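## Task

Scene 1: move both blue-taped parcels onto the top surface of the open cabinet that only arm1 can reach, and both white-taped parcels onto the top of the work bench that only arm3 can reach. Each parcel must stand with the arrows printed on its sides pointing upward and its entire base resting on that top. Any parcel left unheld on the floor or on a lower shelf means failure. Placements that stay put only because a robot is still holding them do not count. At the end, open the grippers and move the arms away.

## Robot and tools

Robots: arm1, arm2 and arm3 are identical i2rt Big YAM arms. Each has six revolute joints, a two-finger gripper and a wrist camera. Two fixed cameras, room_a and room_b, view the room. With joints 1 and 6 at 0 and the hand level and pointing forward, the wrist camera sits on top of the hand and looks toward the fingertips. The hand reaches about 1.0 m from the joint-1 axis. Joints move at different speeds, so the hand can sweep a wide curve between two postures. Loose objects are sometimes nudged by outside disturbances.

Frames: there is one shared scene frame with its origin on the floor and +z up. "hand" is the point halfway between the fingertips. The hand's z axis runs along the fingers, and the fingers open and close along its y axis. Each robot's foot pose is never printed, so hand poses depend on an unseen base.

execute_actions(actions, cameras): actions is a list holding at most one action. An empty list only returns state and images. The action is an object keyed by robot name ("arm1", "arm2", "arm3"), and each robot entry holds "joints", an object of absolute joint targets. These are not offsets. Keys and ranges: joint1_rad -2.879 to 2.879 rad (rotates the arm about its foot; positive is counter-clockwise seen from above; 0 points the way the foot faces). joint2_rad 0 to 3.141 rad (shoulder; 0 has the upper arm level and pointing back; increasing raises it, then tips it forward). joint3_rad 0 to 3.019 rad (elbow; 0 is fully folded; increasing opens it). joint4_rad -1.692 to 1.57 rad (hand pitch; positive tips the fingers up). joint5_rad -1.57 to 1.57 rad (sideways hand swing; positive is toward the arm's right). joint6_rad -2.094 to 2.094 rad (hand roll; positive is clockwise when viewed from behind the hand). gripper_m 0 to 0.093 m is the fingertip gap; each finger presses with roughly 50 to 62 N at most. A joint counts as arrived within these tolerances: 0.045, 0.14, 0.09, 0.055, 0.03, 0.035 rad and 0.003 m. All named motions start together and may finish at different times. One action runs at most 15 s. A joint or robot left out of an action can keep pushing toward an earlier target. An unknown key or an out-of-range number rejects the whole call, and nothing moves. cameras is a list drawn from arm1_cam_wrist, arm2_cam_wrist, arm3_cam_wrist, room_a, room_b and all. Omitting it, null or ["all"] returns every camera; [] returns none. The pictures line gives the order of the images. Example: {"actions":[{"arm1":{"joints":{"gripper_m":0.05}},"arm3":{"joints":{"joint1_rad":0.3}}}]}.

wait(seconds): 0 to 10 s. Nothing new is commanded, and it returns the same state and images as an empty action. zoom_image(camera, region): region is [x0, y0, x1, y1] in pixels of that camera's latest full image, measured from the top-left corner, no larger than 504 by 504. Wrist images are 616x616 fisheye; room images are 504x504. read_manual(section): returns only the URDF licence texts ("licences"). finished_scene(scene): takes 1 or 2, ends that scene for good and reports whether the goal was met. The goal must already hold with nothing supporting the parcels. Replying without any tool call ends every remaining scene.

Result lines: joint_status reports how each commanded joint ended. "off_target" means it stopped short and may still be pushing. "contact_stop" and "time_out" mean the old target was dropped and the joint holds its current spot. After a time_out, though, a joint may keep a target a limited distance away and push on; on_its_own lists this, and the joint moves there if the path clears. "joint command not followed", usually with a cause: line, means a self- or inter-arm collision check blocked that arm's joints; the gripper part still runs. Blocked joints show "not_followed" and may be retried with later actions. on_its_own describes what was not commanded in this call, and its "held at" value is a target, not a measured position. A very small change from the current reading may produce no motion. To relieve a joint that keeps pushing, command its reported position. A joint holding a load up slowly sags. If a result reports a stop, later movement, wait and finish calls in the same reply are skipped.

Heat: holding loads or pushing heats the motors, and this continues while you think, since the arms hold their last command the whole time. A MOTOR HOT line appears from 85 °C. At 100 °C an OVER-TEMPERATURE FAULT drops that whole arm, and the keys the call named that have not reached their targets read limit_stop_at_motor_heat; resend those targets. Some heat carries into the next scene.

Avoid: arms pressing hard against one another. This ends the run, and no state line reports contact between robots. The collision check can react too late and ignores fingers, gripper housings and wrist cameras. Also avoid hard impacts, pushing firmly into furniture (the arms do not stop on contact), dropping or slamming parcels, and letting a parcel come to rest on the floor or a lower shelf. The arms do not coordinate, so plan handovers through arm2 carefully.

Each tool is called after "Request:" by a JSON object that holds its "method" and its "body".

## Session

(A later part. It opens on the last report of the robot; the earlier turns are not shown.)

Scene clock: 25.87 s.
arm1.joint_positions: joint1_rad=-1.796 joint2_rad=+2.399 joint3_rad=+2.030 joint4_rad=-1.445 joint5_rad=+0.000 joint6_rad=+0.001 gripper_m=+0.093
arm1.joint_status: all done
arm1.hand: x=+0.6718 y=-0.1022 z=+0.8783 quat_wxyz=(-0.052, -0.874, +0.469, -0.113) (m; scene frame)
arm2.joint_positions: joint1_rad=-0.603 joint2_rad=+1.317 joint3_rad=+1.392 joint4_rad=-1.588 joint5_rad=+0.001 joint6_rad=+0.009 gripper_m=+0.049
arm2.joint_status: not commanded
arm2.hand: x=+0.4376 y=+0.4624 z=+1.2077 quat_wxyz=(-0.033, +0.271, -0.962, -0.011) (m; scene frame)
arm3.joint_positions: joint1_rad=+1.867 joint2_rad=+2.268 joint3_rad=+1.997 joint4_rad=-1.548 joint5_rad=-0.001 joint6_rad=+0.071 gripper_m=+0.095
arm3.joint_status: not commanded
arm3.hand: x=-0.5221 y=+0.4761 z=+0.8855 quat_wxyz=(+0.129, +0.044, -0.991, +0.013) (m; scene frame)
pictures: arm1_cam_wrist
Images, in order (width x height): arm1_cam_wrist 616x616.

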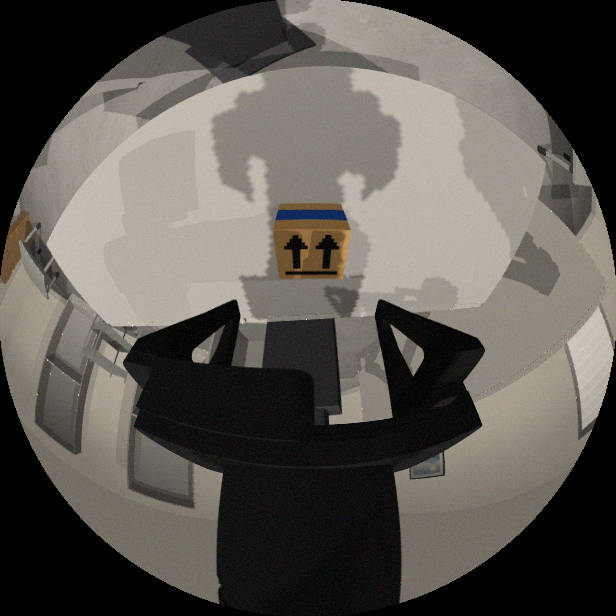

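Request:
{"method": "execute_actions", "body": {"actions": [{"arm1":{"joints":{"joint2_rad":2.50,"joint4_rad":-1.33}},"arm3":{"joints":{"joint1_rad":1.885,"joint2_rad":2.35,"joint4_rad":-1.45,"joint6_rad":0.0}}}], "cameras": ["arm1_cam_wrist","arm3_cam_wrist"]}}

Scene clock: 28.80 s.
arm1.joint_positions: joint1_rad=-1.796 joint2_rad=+2.518 joint3_rad=+2.037 joint4_rad=-1.343 joint5_rad=+0.000 joint6_rad=+0.001 gripper_m=+0.093
arm1.joint_status: all done
arm1.hand: x=+0.6719 y=-0.1002 z=+0.7998 quat_wxyz=(-0.054, -0.874, +0.469, -0.118) (m; scene frame)
arm2.joint_positions: joint1_rad=-0.603 joint2_rad=+1.317 joint3_rad=+1.392 joint4_rad=-1.588 joint5_rad=+0.001 joint6_rad=+0.009 gripper_m=+0.049
arm2.joint_status: not commanded
arm2.hand: x=+0.4376 y=+0.4624 z=+1.2077 quat_wxyz=(-0.033, +0.271, -0.962, -0.011) (m; scene frame)
arm3.joint_positions: joint1_rad=+1.878 joint2_rad=+2.365 joint3_rad=+1.997 joint4_rad=-1.466 joint5_rad=-0.001 joint6_rad=+0.010 gripper_m=+0.095
arm3.joint_status: all done
arm3.hand: x=-0.5168 y=+0.4838 z=+0.8213 quat_wxyz=(+0.137, +0.080, -0.987, +0.010) (m; scene frame)
pictures: arm1_cam_wrist, arm3_cam_wrist
Images, in order (width x height): arm1_cam_wrist 616x616, arm3_cam_wrist 616x616.

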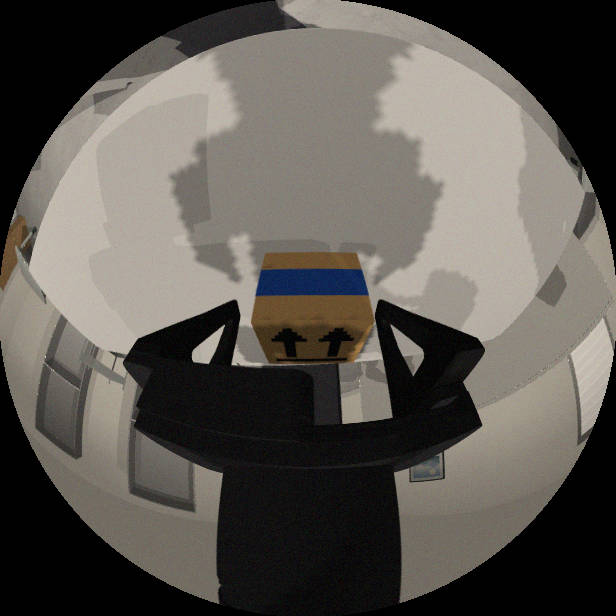

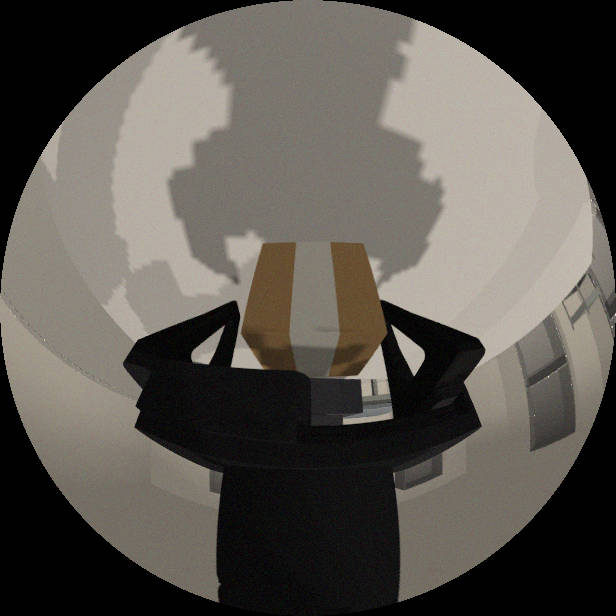

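Request:
{"method": "execute_actions", "body": {"actions": [{"arm1":{"joints":{"gripper_m":0.03}},"arm3":{"joints":{"gripper_m":0.03}}}], "cameras": []}}

Request:
{"method": "execute_actions", "body": {"actions": [{"arm1":{"joints":{"joint2_rad":2.1}},"arm3":{"joints":{"joint2_rad":2.0}}}], "cameras": []}}

Request:
{"method": "execute_actions", "body": {"actions": [{"arm1":{"joints":{"joint1_rad":0.9,"joint2_rad":1.3,"joint3_rad":1.2,"joint4_rad":-0.5}},"arm3":{"joints":{"joint1_rad":-1.75,"joint2_rad":1.5,"joint3_rad":0.82,"joint4_rad":0.45}},"arm2":{"joints":{"joint1_rad":-1.0}}}]}}

Scene clock: 30.07 s.
arm1.joint_positions: joint1_rad=-1.796 joint2_rad=+2.518 joint3_rad=+2.037 joint4_rad=-1.343 joint5_rad=+0.000 joint6_rad=+0.002 gripper_m=+0.055
arm1.joint_status: gripper_m off_target (ended at +0.055, target +0.030)
arm1.hand: x=+0.6719 y=-0.1002 z=+0.7998 quat_wxyz=(-0.054, -0.873, +0.470, -0.118) (m; scene frame)
arm2.joint_positions: joint1_rad=-0.603 joint2_rad=+1.317 joint3_rad=+1.392 joint4_rad=-1.588 joint5_rad=+0.001 joint6_rad=+0.009 gripper_m=+0.049
arm2.joint_status: not commanded
arm2.hand: x=+0.4376 y=+0.4624 z=+1.2077 quat_wxyz=(-0.033, +0.271, -0.962, -0.011) (m; scene frame)
arm3.joint_positions: joint1_rad=+1.878 joint2_rad=+2.365 joint3_rad=+1.997 joint4_rad=-1.466 joint5_rad=-0.001 joint6_rad=+0.009 gripper_m=+0.057
arm3.joint_status: gripper_m off_target (ended at +0.057, target +0.030)
arm3.hand: x=-0.5167 y=+0.4838 z=+0.8213 quat_wxyz=(+0.136, +0.080, -0.987, +0.010) (m; scene frame)
pictures: none
No camera images: the call's "cameras" was empty. Leave "cameras" out to get every camera's image.

Scene clock: 31.90 s.
arm1.joint_positions: joint1_rad=-1.796 joint2_rad=+2.116 joint3_rad=+2.054 joint4_rad=-1.339 joint5_rad=+0.000 joint6_rad=+0.002 gripper_m=+0.055
arm1.joint_status: all done
arm1.hand: x=+0.6381 y=-0.0569 z=+1.0712 quat_wxyz=(+0.045, -0.879, +0.471, +0.069) (m; scene frame)
arm2.joint_positions: joint1_rad=-0.603 joint2_rad=+1.317 joint3_rad=+1.392 joint4_rad=-1.588 joint5_rad=+0.001 joint6_rad=+0.009 gripper_m=+0.049
arm2.joint_status: not commanded
arm2.hand: x=+0.4376 y=+0.4624 z=+1.2077 quat_wxyz=(-0.033, +0.271, -0.962, -0.011) (m; scene frame)
arm3.joint_positions: joint1_rad=+1.878 joint2_rad=+2.017 joint3_rad=+2.000 joint4_rad=-1.462 joint5_rad=-0.001 joint6_rad=+0.009 gripper_m=+0.057
arm3.joint_status: all done
arm3.hand: x=-0.4954 y=+0.4867 z=+1.0406 quat_wxyz=(-0.040, +0.080, -0.996, -0.006) (m; scene frame)
pictures: none
No camera images: the call's "cameras" was empty. Leave "cameras" out to get every camera's image.

Scene clock: 34.77 s.
arm1.joint_positions: joint1_rad=+0.905 joint2_rad=+1.318 joint3_rad=+1.189 joint4_rad=-0.521 joint5_rad=-0.001 joint6_rad=+0.004 gripper_m=+0.055
arm1.joint_status: all done
arm1.hand: x=+1.1060 y=-1.2003 z=+1.2377 quat_wxyz=(-0.342, -0.589, -0.675, +0.283) (m; scene frame)
arm2.joint_positions: joint1_rad=-1.006 joint2_rad=+1.317 joint3_rad=+1.392 joint4_rad=-1.588 joint5_rad=+0.001 joint6_rad=+0.007 gripper_m=+0.049
arm2.joint_status: all done
arm2.hand: x=+0.4914 y=+0.3169 z=+1.2067 quat_wxyz=(-0.033, +0.073, -0.997, -0.006) (m; scene frame)
arm3.joint_positions: joint1_rad=-1.754 joint2_rad=+1.531 joint3_rad=+0.818 joint4_rad=+0.416 joint5_rad=+0.001 joint6_rad=+0.007 gripper_m=+0.057
arm3.joint_status: all done
arm3.hand: x=-1.7052 y=+0.5657 z=+1.0517 quat_wxyz=(+0.093, -0.790, +0.131, +0.592) (m; scene frame)
pictures: arm1_cam_wrist, arm2_cam_wrist, arm3_cam_wrist, room_a, room_b
Images, in order (width x height): arm1_cam_wrist 616x616, arm2_cam_wrist 616x616, arm3_cam_wrist 616x616, room_a 504x504, room_b 504x504.

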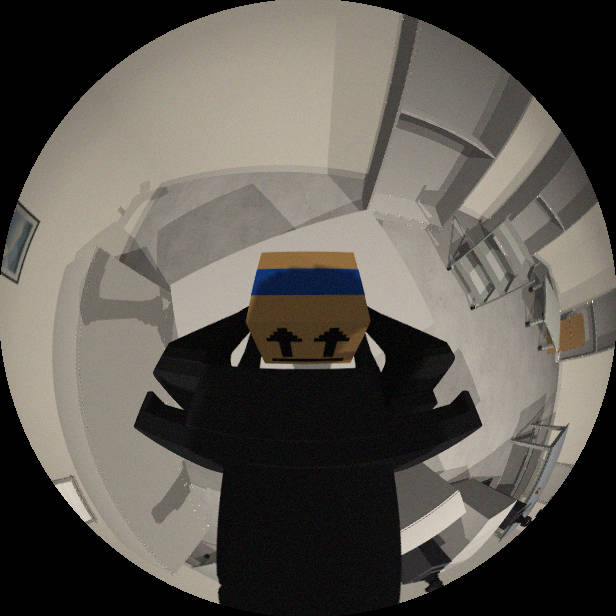

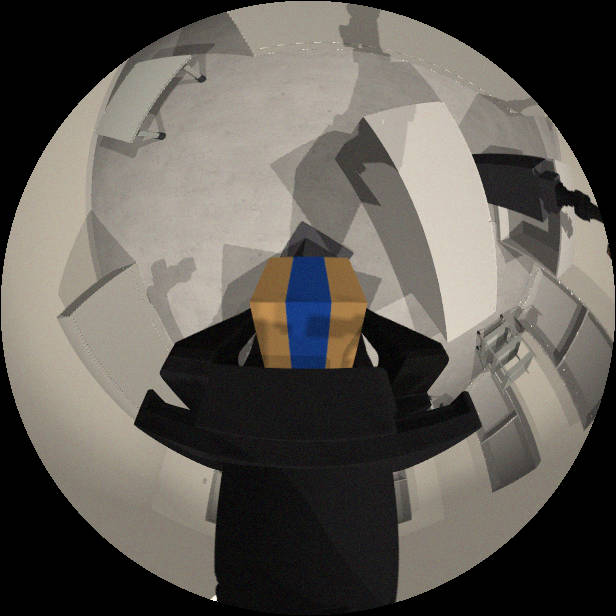

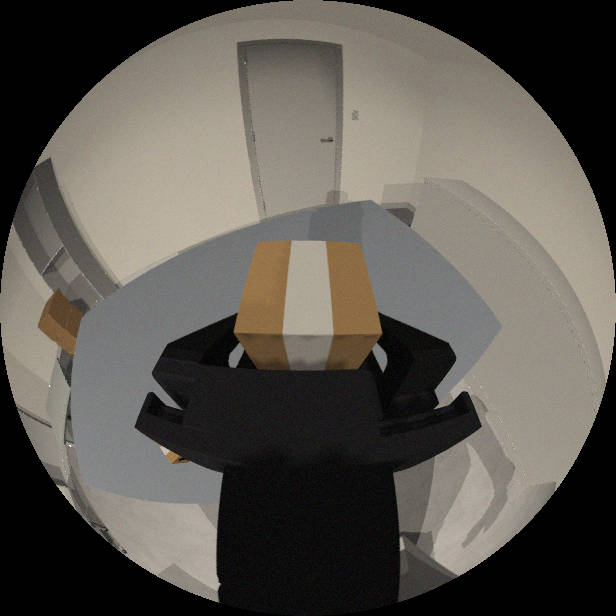

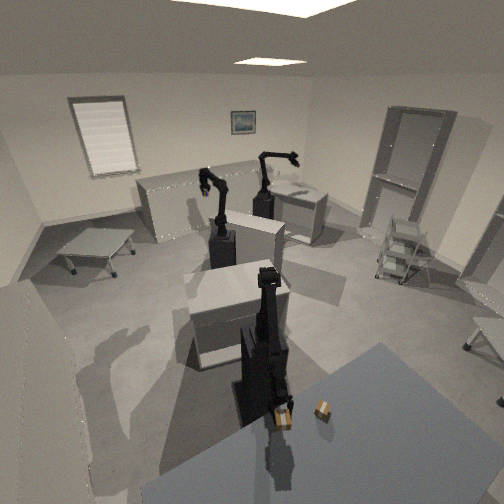

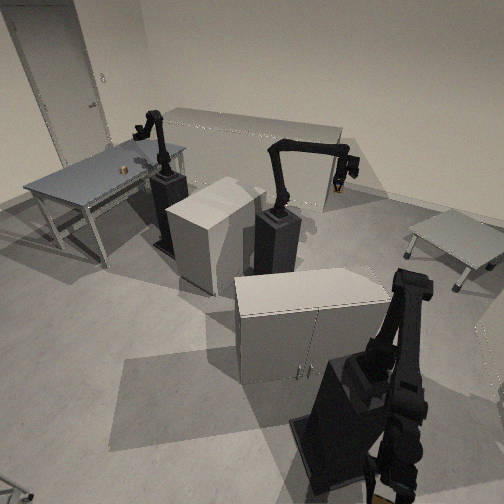

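Request:
{"method": "execute_actions", "body": {"actions": [{"arm1":{"joints":{"joint1_rad":1.15,"joint2_rad":2.05,"joint3_rad":1.01,"joint4_rad":0.85}},"arm3":{"joints":{"joint2_rad":1.93,"joint4_rad":0.91}},"arm2":{"joints":{"joint1_rad":-1.71,"joint2_rad":2.3,"joint3_rad":1.89,"joint4_rad":-1.09,"joint6_rad":0.45}}}]}}

Request:
{"method": "zoom_image", "body": {"camera": "room_a", "region": [220,140,340,250]}}

Scene clock: 37.23 s.
arm1.joint_positions: joint1_rad=+1.155 joint2_rad=+2.068 joint3_rad=+0.990 joint4_rad=+0.820 joint5_rad=-0.001 joint6_rad=+0.004 gripper_m=+0.055
arm1.joint_status: all done
arm1.hand: x=+1.2908 y=-1.2661 z=+0.9565 quat_wxyz=(-0.514, -0.443, -0.655, +0.332) (m; scene frame)
arm2.joint_positions: joint1_rad=-1.704 joint2_rad=+2.311 joint3_rad=+1.854 joint4_rad=-1.099 joint5_rad=+0.002 joint6_rad=+0.441 gripper_m=+0.049
arm2.joint_status: all done
arm2.hand: x=+0.6876 y=-0.0874 z=+0.8567 quat_wxyz=(-0.008, -0.473, -0.881, -0.005) (m; scene frame)
arm3.joint_positions: joint1_rad=-1.754 joint2_rad=+1.958 joint3_rad=+0.809 joint4_rad=+0.875 joint5_rad=+0.001 joint6_rad=+0.007 gripper_m=+0.057
arm3.joint_status: all done
arm3.hand: x=-1.7276 y=+0.5728 z=+0.9022 quat_wxyz=(+0.095, -0.783, +0.130, +0.600) (m; scene frame)
pictures: arm1_cam_wrist, arm2_cam_wrist, arm3_cam_wrist, room_a, room_b
Images, in order (width x height): arm1_cam_wrist 616x616, arm2_cam_wrist 616x616, arm3_cam_wrist 616x616, room_a 504x504, room_b 504x504.

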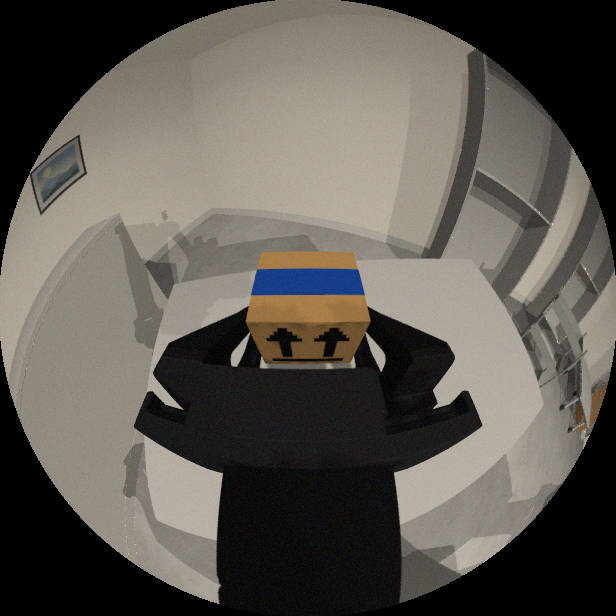

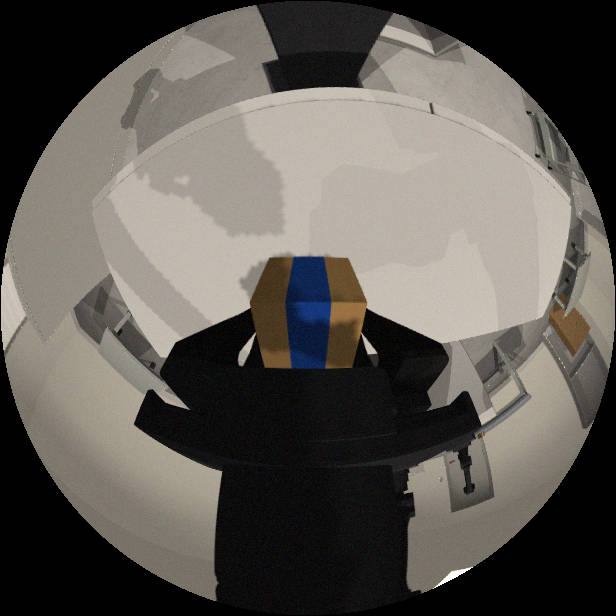

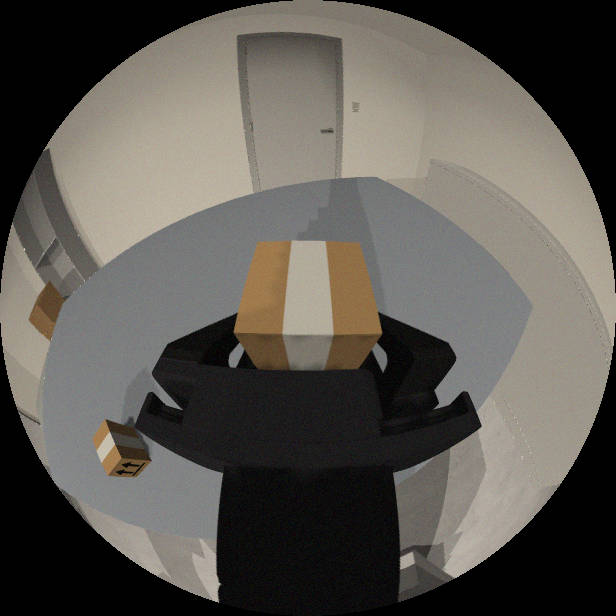

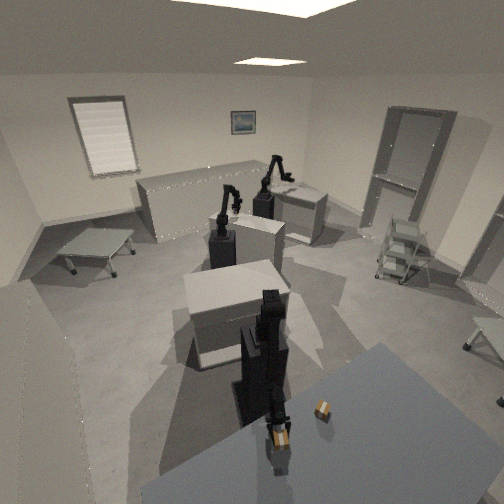

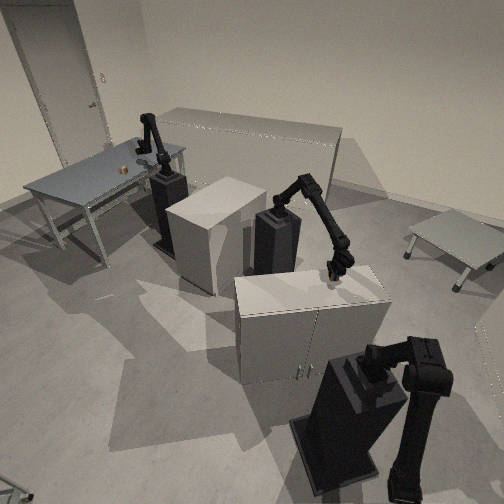

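Region (220, 140, 340, 250) of room_a's 504x504 image, scaled by 4.200, with more detail than that image has; it fills the top 462 rows of this view, and the rest is white.

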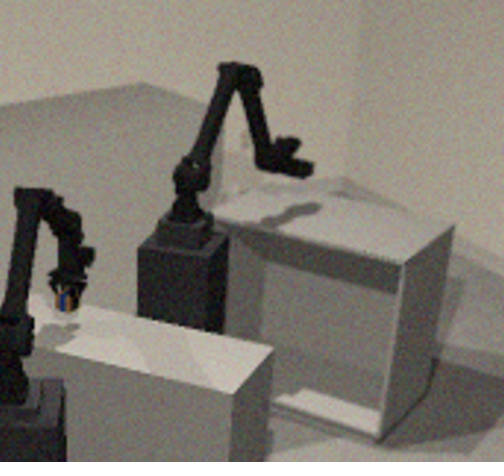

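Request:
{"method": "execute_actions", "body": {"actions": [{"arm1":{"joints":{"joint2_rad":2.35,"joint3_rad":1.09,"joint4_rad":1.08}},"arm3":{"joints":{"joint2_rad":2.165,"joint3_rad":0.88,"joint4_rad":1.105}},"arm2":{"joints":{"joint2_rad":2.385,"joint4_rad":-1.02}}}]}}

Request:
{"method": "zoom_image", "body": {"camera": "room_a", "region": [220,160,320,230]}}

Request:
{"method": "zoom_image", "body": {"camera": "room_b", "region": [110,130,180,180]}}

Scene clock: 38.97 s.
arm1.joint_positions: joint1_rad=+1.155 joint2_rad=+2.383 joint3_rad=+1.074 joint4_rad=+1.051 joint5_rad=-0.001 joint6_rad=+0.004 gripper_m=+0.055
arm1.joint_status: all done
arm1.hand: x=+1.2924 y=-1.2649 z=+0.8343 quat_wxyz=(-0.514, -0.443, -0.655, +0.332) (m; scene frame)
arm2.joint_positions: joint1_rad=-1.704 joint2_rad=+2.405 joint3_rad=+1.855 joint4_rad=-1.033 joint5_rad=+0.002 joint6_rad=+0.442 gripper_m=+0.049
arm2.joint_status: all done
arm2.hand: x=+0.6856 y=-0.0853 z=+0.7961 quat_wxyz=(+0.005, -0.473, -0.881, -0.006) (m; scene frame)
arm3.joint_positions: joint1_rad=-1.754 joint2_rad=+2.192 joint3_rad=+0.862 joint4_rad=+1.069 joint5_rad=+0.001 joint6_rad=+0.007 gripper_m=+0.057
arm3.joint_status: all done
arm3.hand: x=-1.7338 y=+0.5747 z=+0.8269 quat_wxyz=(+0.096, -0.779, +0.129, +0.606) (m; scene frame)
pictures: arm1_cam_wrist, arm2_cam_wrist, arm3_cam_wrist, room_a, room_b
Images, in order (width x height): arm1_cam_wrist 616x616, arm2_cam_wrist 616x616, arm3_cam_wrist 616x616, room_a 504x504, room_b 504x504.

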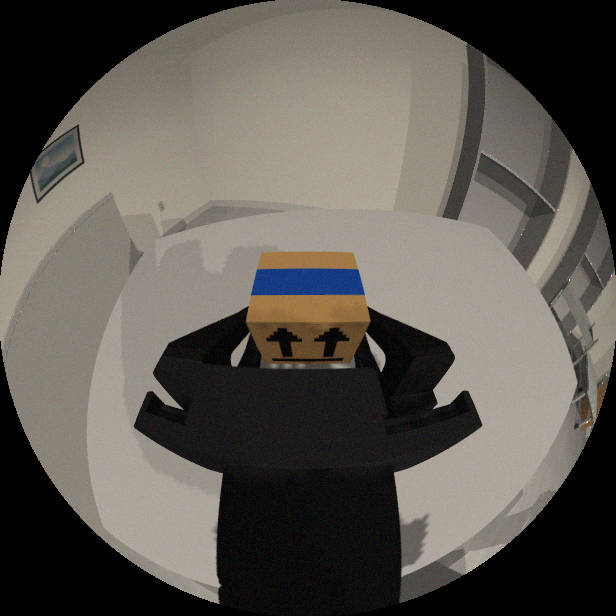

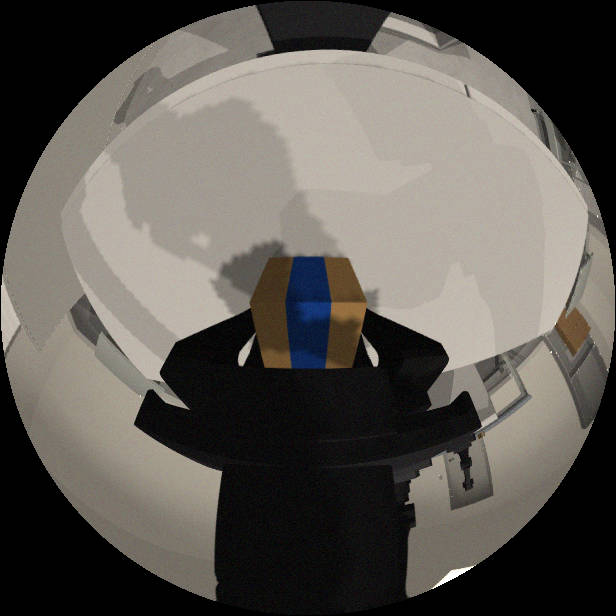

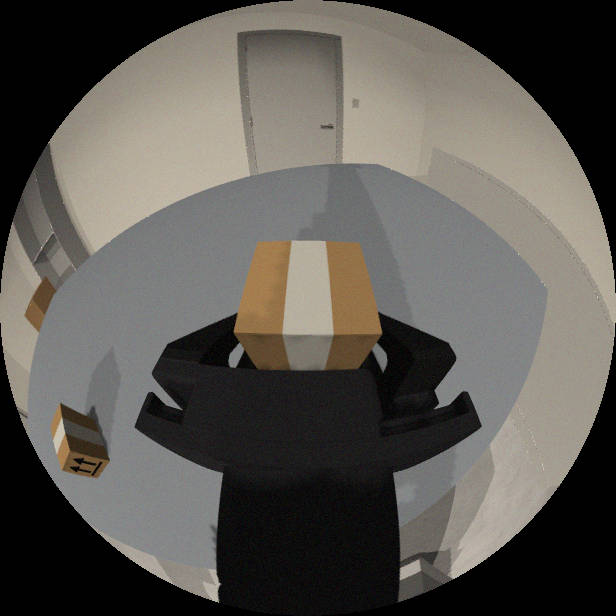

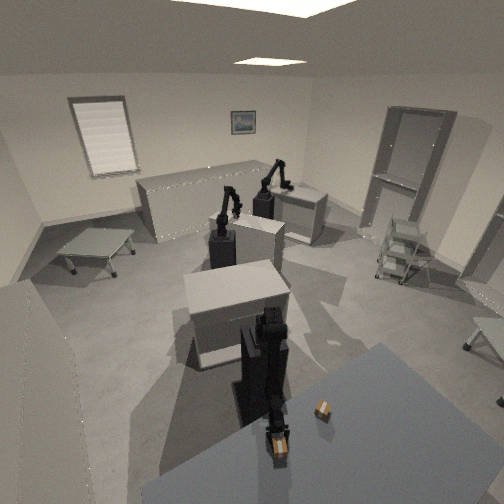

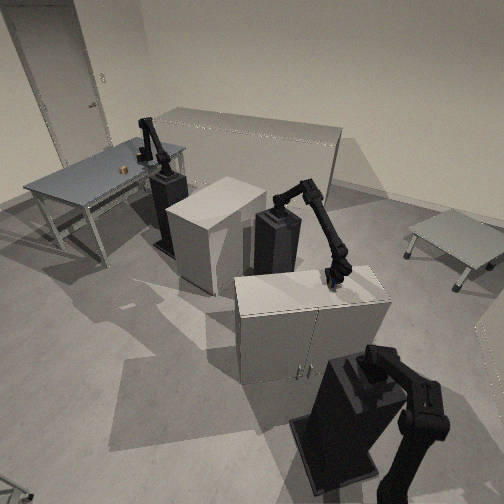

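Region (220, 160, 320, 230) of room_a's 504x504 image, scaled by 5.040, with more detail than that image has; it fills the top 353 rows of this view, and the rest is white.

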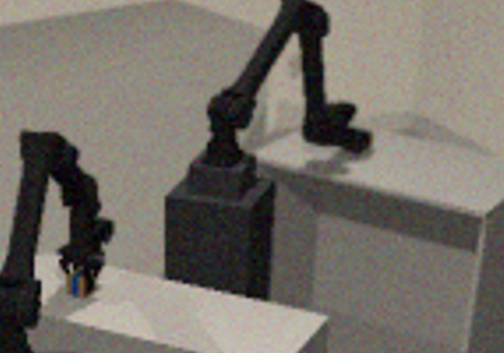

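Region (110, 130, 180, 180) of room_b's 504x504 image, scaled by 7.200, with more detail than that image has; it fills the top 360 rows of this view, and the rest is white.

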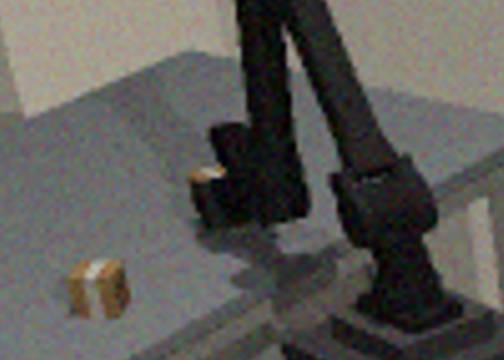

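Request:
{"method": "execute_actions", "body": {"actions": [{"arm1":{"joints":{"joint2_rad":2.41,"joint3_rad":1.11,"joint4_rad":1.12}},"arm3":{"joints":{"joint2_rad":2.25,"joint3_rad":0.91,"joint4_rad":1.155}},"arm2":{"joints":{"joint2_rad":2.42}}}], "cameras": ["arm1_cam_wrist","arm3_cam_wrist","room_b"]}}

Request:
{"method": "zoom_image", "body": {"camera": "room_b", "region": [110,130,180,180]}}

Scene clock: 40.03 s.
arm1.joint_positions: joint1_rad=+1.155 joint2_rad=+2.404 joint3_rad=+1.084 joint4_rad=+1.091 joint5_rad=-0.001 joint6_rad=+0.004 gripper_m=+0.055
arm1.joint_status: all done
arm1.hand: x=+1.2932 y=-1.2667 z=+0.8333 quat_wxyz=(-0.523, -0.438, -0.648, +0.338) (m; scene frame)
arm2.joint_positions: joint1_rad=-1.704 joint2_rad=+2.411 joint3_rad=+1.855 joint4_rad=-1.032 joint5_rad=+0.002 joint6_rad=+0.442 gripper_m=+0.049
arm2.joint_status: all done
arm2.hand: x=+0.6846 y=-0.0846 z=+0.7924 quat_wxyz=(+0.007, -0.473, -0.881, -0.006) (m; scene frame)
arm3.joint_positions: joint1_rad=-1.754 joint2_rad=+2.256 joint3_rad=+0.888 joint4_rad=+1.121 joint5_rad=+0.001 joint6_rad=+0.007 gripper_m=+0.057
arm3.joint_status: all done
arm3.hand: x=-1.7370 y=+0.5757 z=+0.8089 quat_wxyz=(+0.096, -0.775, +0.129, +0.612) (m; scene frame)
pictures: arm1_cam_wrist, arm3_cam_wrist, room_b
Images, in order (width x height): arm1_cam_wrist 616x616, arm3_cam_wrist 616x616, room_b 504x504.

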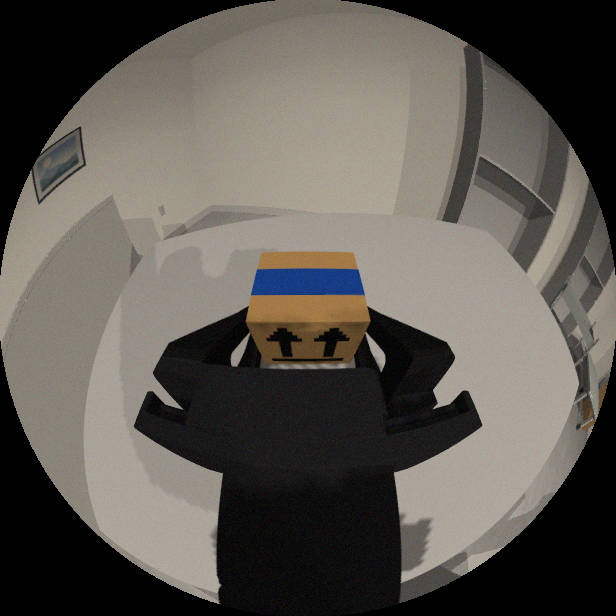

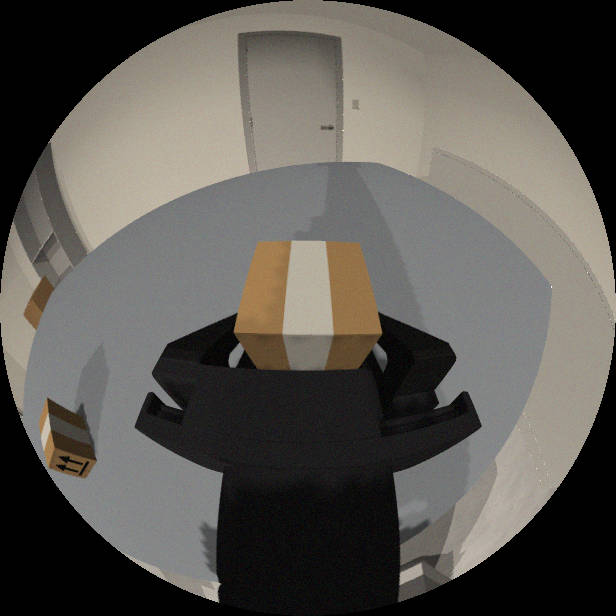

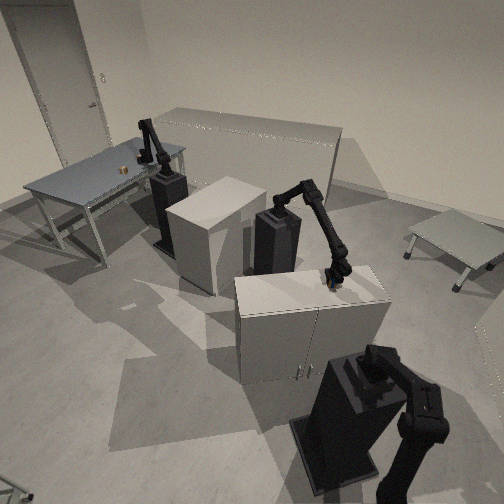

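Region (110, 130, 180, 180) of room_b's 504x504 image, scaled by 7.200, with more detail than that image has; it fills the top 360 rows of this view, and the rest is white.

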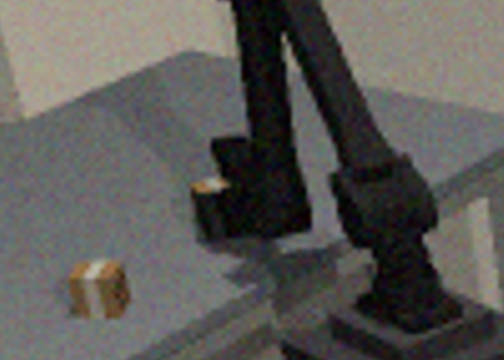

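Request:
{"method": "execute_actions", "body": {"actions": [{"arm1":{"joints":{"joint2_rad":2.44}},"arm3":{"joints":{"joint2_rad":2.3,"joint4_rad":1.165}},"arm2":{"joints":{"gripper_m":0.093,"joint2_rad":2.4}}}], "cameras": ["arm2_cam_wrist"]}}

Scene clock: 40.93 s.
arm1.joint_positions: joint1_rad=+1.155 joint2_rad=+2.436 joint3_rad=+1.085 joint4_rad=+1.097 joint5_rad=-0.001 joint6_rad=+0.004 gripper_m=+0.055
arm1.joint_status: all done
arm1.hand: x=+1.2911 y=-1.2608 z=+0.8144 quat_wxyz=(-0.515, -0.442, -0.654, +0.333) (m; scene frame)
arm2.joint_positions: joint1_rad=-1.704 joint2_rad=+2.411 joint3_rad=+1.855 joint4_rad=-1.032 joint5_rad=+0.002 joint6_rad=+0.442 gripper_m=+0.093
arm2.joint_status: all done
arm2.hand: x=+0.6846 y=-0.0846 z=+0.7924 quat_wxyz=(+0.007, -0.473, -0.881, -0.006) (m; scene frame)
arm3.joint_positions: joint1_rad=-1.754 joint2_rad=+2.278 joint3_rad=+0.890 joint4_rad=+1.147 joint5_rad=+0.001 joint6_rad=+0.003 gripper_m=+0.057
arm3.joint_status: all done
arm3.hand: x=-1.7354 y=+0.5751 z=+0.8021 quat_wxyz=(+0.098, -0.773, +0.127, +0.613) (m; scene frame)
pictures: arm2_cam_wrist
Images, in order (width x height): arm2_cam_wrist 616x616.

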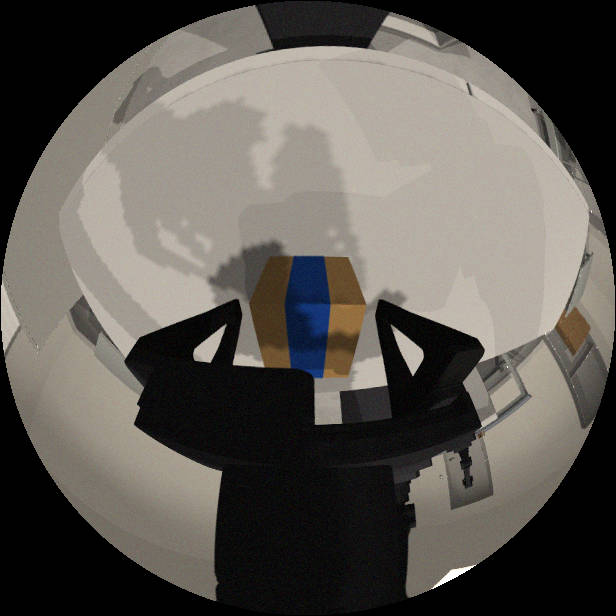

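Request:
{"method": "execute_actions", "body": {"actions": [{"arm1":{"joints":{"gripper_m":0.093}},"arm3":{"joints":{"joint2_rad":2.27,"gripper_m":0.093}},"arm2":{"joints":{"joint2_rad":2.15,"joint4_rad":-1.25}}}], "cameras": ["arm1_cam_wrist","arm3_cam_wrist"]}}

Request:
{"method": "execute_actions", "body": {"actions": [{"arm1":{"joints":{"joint2_rad":1.9,"joint3_rad":1.0,"joint4_rad":0.75}},"arm3":{"joints":{"joint2_rad":1.75,"joint3_rad":0.82,"joint4_rad":0.8}},"arm2":{"joints":{"joint2_rad":1.0,"joint3_rad":1.2,"joint1_rad":0}}}], "cameras": ["arm1_cam_wrist","arm3_cam_wrist"]}}

Request:
{"method": "execute_actions", "body": {"actions": [{"arm1":{"joints":{"joint1_rad":-1.83,"joint3_rad":1.76,"joint4_rad":-1.15}},"arm3":{"joints":{"joint3_rad":2.04,"joint4_rad":-1.55,"joint2_rad":1.9}}}], "cameras": []}}

Request:
{"method": "execute_actions", "body": {"actions": [{"arm1":{"joints":{"joint2_rad":2.22,"joint4_rad":-1.05}},"arm3":{"joints":{"joint2_rad":2.29,"joint4_rad":-1.52}}}]}}

Scene clock: 42.90 s.
arm1.joint_positions: joint1_rad=+1.155 joint2_rad=+2.436 joint3_rad=+1.085 joint4_rad=+1.097 joint5_rad=-0.001 joint6_rad=+0.004 gripper_m=+0.093
arm1.joint_status: all done
arm1.hand: x=+1.2911 y=-1.2608 z=+0.8144 quat_wxyz=(-0.515, -0.442, -0.654, +0.333) (m; scene frame)
arm2.joint_positions: joint1_rad=-1.704 joint2_rad=+2.158 joint3_rad=+1.874 joint4_rad=-1.239 joint5_rad=+0.002 joint6_rad=+0.442 gripper_m=+0.093
arm2.joint_status: all done
arm2.hand: x=+0.6807 y=-0.0848 z=+0.9624 quat_wxyz=(-0.025, -0.473, -0.881, -0.004) (m; scene frame)
arm3.joint_positions: joint1_rad=-1.754 joint2_rad=+2.278 joint3_rad=+0.890 joint4_rad=+1.147 joint5_rad=+0.001 joint6_rad=+0.003 gripper_m=+0.093
arm3.joint_status: all done
arm3.hand: x=-1.7354 y=+0.5751 z=+0.8021 quat_wxyz=(+0.098, -0.773, +0.127, +0.613) (m; scene frame)
pictures: arm1_cam_wrist, arm3_cam_wrist
Images, in order (width x height): arm1_cam_wrist 616x616, arm3_cam_wrist 616x616.

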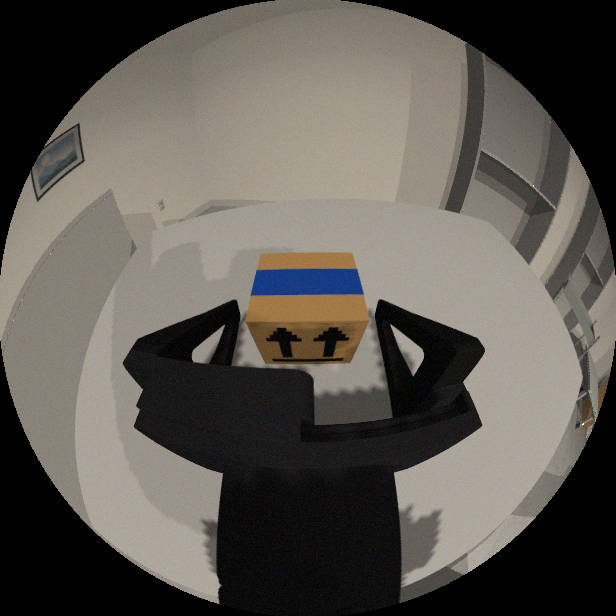

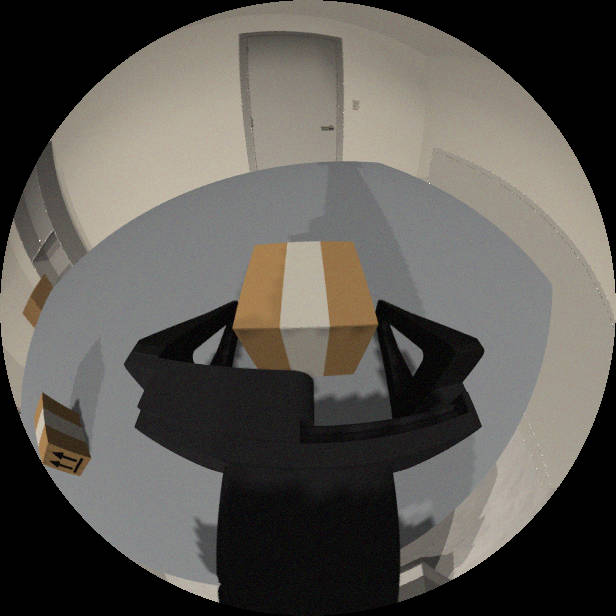

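Scene clock: 44.73 s.
arm1.joint_positions: joint1_rad=+1.155 joint2_rad=+1.894 joint3_rad=+0.984 joint4_rad=+0.760 joint5_rad=-0.001 joint6_rad=+0.004 gripper_m=+0.093
arm1.joint_status: all done
arm1.hand: x=+1.2905 y=-1.2694 z=+1.0541 quat_wxyz=(-0.548, -0.424, -0.627, +0.355) (m; scene frame)
arm2.joint_positions: joint1_rad=-0.001 joint2_rad=+0.996 joint3_rad=+1.192 joint4_rad=-1.239 joint5_rad=-0.002 joint6_rad=+0.443 gripper_m=+0.093
arm2.joint_status: all done
arm2.hand: x=+0.2566 y=+0.5979 z=+1.2579 quat_wxyz=(-0.186, +0.339, -0.902, -0.191) (m; scene frame)
arm3.joint_positions: joint1_rad=-1.754 joint2_rad=+1.741 joint3_rad=+0.811 joint4_rad=+0.816 joint5_rad=+0.001 joint6_rad=+0.003 gripper_m=+0.093
arm3.joint_status: all done
arm3.hand: x=-1.7310 y=+0.5741 z=+1.0198 quat_wxyz=(+0.106, -0.733, +0.120, +0.661) (m; scene frame)
pictures: arm1_cam_wrist, arm3_cam_wrist
Images, in order (width x height): arm1_cam_wrist 616x616, arm3_cam_wrist 616x616.

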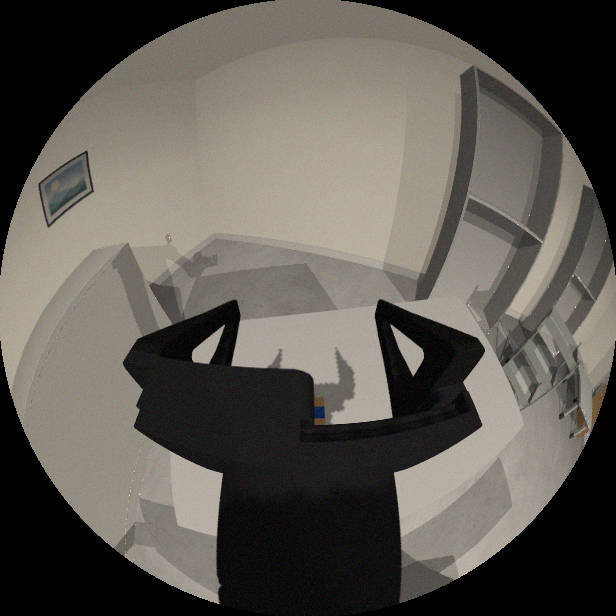

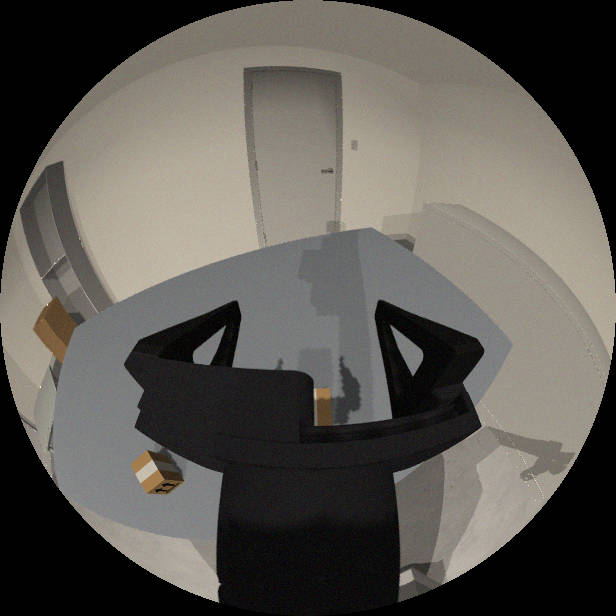

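Scene clock: 47.47 s.
arm1.joint_positions: joint1_rad=-1.835 joint2_rad=+1.915 joint3_rad=+1.724 joint4_rad=-1.137 joint5_rad=+0.001 joint6_rad=+0.004 gripper_m=+0.093
arm1.joint_status: all done
arm1.hand: x=+0.6884 y=-0.0856 z=+1.0719 quat_wxyz=(+0.065, -0.865, +0.487, +0.099) (m; scene frame)
arm2.joint_positions: joint1_rad=-0.001 joint2_rad=+0.996 joint3_rad=+1.192 joint4_rad=-1.239 joint5_rad=-0.002 joint6_rad=+0.443 gripper_m=+0.093
arm2.joint_status: not commanded
arm2.hand: x=+0.2566 y=+0.5979 z=+1.2579 quat_wxyz=(-0.186, +0.339, -0.902, -0.191) (m; scene frame)
arm3.joint_positions: joint1_rad=-1.754 joint2_rad=+1.902 joint3_rad=+1.981 joint4_rad=-1.534 joint5_rad=+0.001 joint6_rad=+0.003 gripper_m=+0.093
arm3.joint_status: all done
arm3.hand: x=-1.7231 y=+0.5717 z=+1.1147 quat_wxyz=(+0.010, -0.985, +0.160, +0.063) (m; scene frame)
pictures: none
No camera images: the call's "cameras" was empty. Leave "cameras" out to get every camera's image.

Scene clock: 48.93 s.
arm1.joint_positions: joint1_rad=-1.835 joint2_rad=+2.245 joint3_rad=+1.729 joint4_rad=-1.060 joint5_rad=+0.001 joint6_rad=+0.004 gripper_m=+0.093
arm1.joint_status: all done
arm1.hand: x=+0.6944 y=-0.0895 z=+0.8687 quat_wxyz=(+0.005, -0.871, +0.491, -0.009) (m; scene frame)
arm2.joint_positions: joint1_rad=-0.001 joint2_rad=+0.996 joint3_rad=+1.192 joint4_rad=-1.239 joint5_rad=-0.002 joint6_rad=+0.443 gripper_m=+0.093
arm2.joint_status: not commanded
arm2.hand: x=+0.2566 y=+0.5979 z=+1.2579 quat_wxyz=(-0.186, +0.339, -0.902, -0.191) (m; scene frame)
arm3.joint_positions: joint1_rad=-1.754 joint2_rad=+2.311 joint3_rad=+2.016 joint4_rad=-1.532 joint5_rad=+0.001 joint6_rad=+0.003 gripper_m=+0.093
arm3.joint_status: all done
arm3.hand: x=-1.7371 y=+0.5759 z=+0.8779 quat_wxyz=(-0.020, -0.980, +0.159, -0.121) (m; scene frame)
pictures: arm1_cam_wrist, arm2_cam_wrist, arm3_cam_wrist, room_a, room_b
Images, in order (width x height): arm1_cam_wrist 616x616, arm2_cam_wrist 616x616, arm3_cam_wrist 616x616, room_a 504x504, room_b 504x504.

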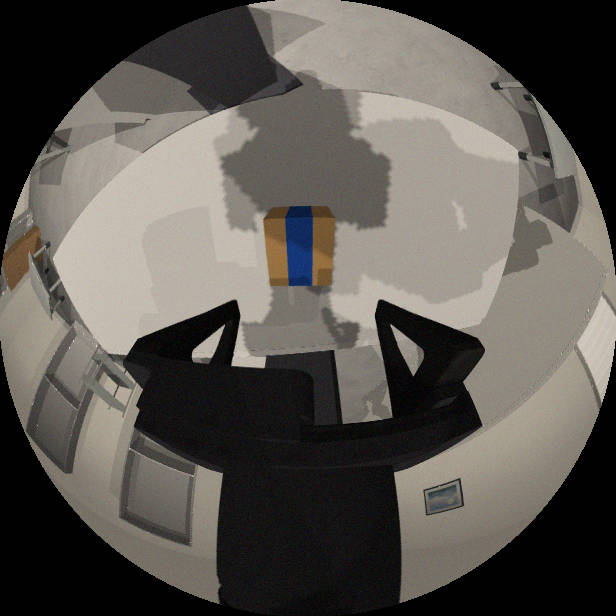

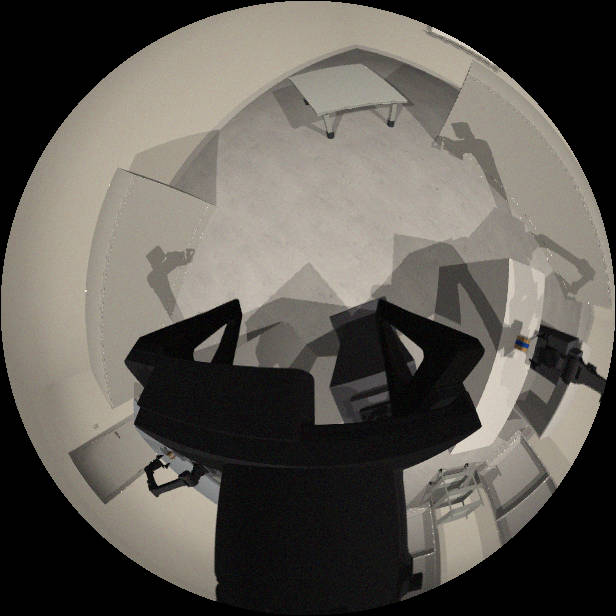

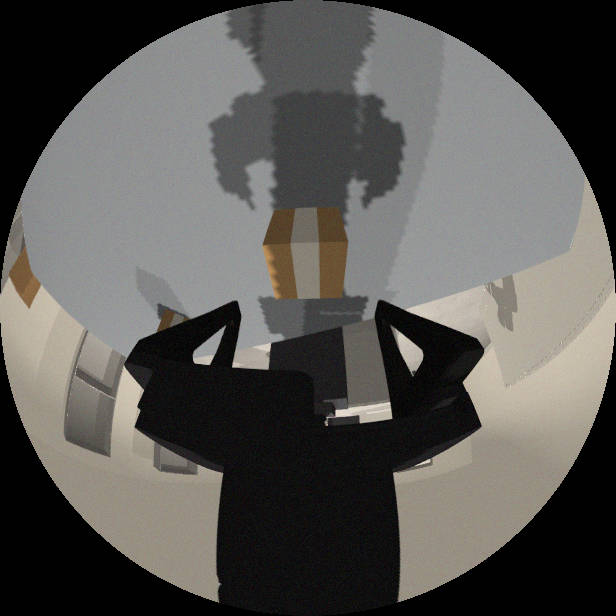

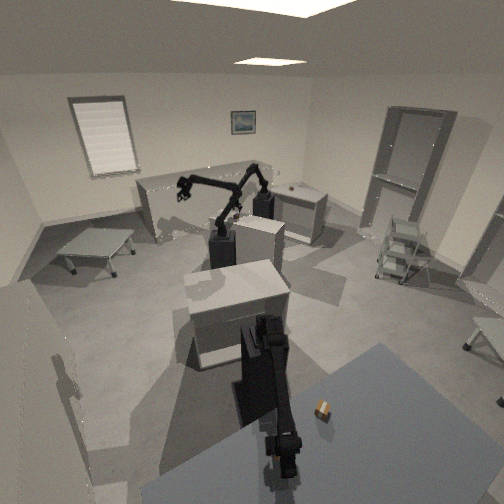

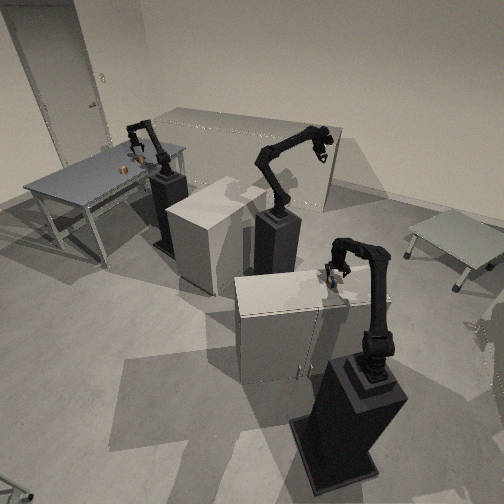

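Request:
{"method": "execute_actions", "body": {"actions": [{"arm1":{"joints":{"joint1_rad":-1.818,"joint2_rad":2.365,"joint3_rad":1.805,"joint4_rad":-0.945}},"arm3":{"joints":{"joint2_rad":2.4,"joint4_rad":-1.43}}}], "cameras": ["arm1_cam_wrist","arm3_cam_wrist"]}}

Scene clock: 50.40 s.
arm1.joint_positions: joint1_rad=-1.823 joint2_rad=+2.382 joint3_rad=+1.777 joint4_rad=-0.958 joint5_rad=+0.001 joint6_rad=+0.004 gripper_m=+0.093
arm1.joint_status: all done
arm1.hand: x=+0.6800 y=-0.0788 z=+0.7976 quat_wxyz=(+0.008, -0.874, +0.486, -0.003) (m; scene frame)
arm2.joint_positions: joint1_rad=-0.001 joint2_rad=+0.996 joint3_rad=+1.192 joint4_rad=-1.239 joint5_rad=-0.002 joint6_rad=+0.443 gripper_m=+0.093
arm2.joint_status: not commanded
arm2.hand: x=+0.2566 y=+0.5979 z=+1.2579 quat_wxyz=(-0.186, +0.339, -0.902, -0.191) (m; scene frame)
arm3.joint_positions: joint1_rad=-1.754 joint2_rad=+2.419 joint3_rad=+2.016 joint4_rad=-1.446 joint5_rad=+0.001 joint6_rad=+0.003 gripper_m=+0.093
arm3.joint_status: all done
arm3.hand: x=-1.7417 y=+0.5773 z=+0.8063 quat_wxyz=(-0.021, -0.978, +0.159, -0.132) (m; scene frame)
pictures: arm1_cam_wrist, arm3_cam_wrist
Images, in order (width x height): arm1_cam_wrist 616x616, arm3_cam_wrist 616x616.

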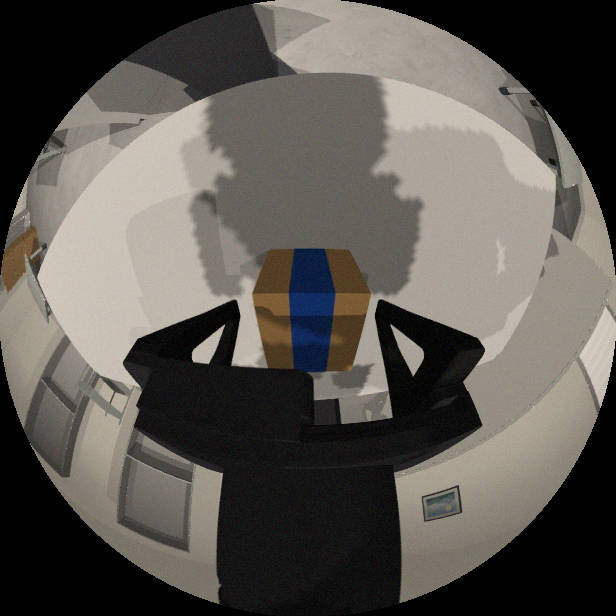

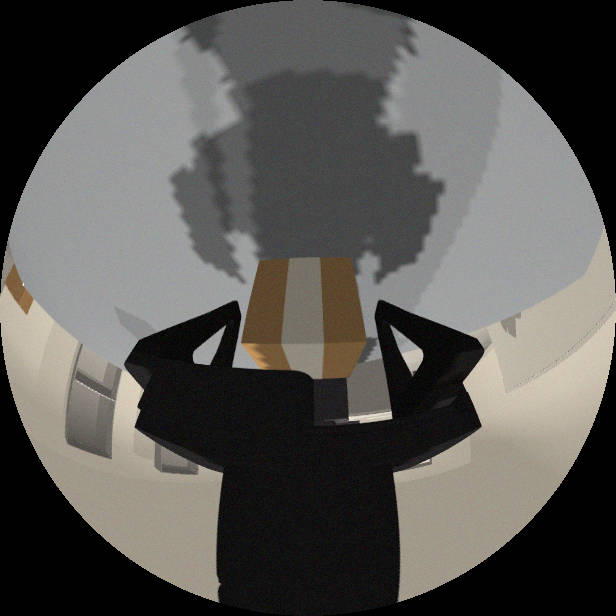

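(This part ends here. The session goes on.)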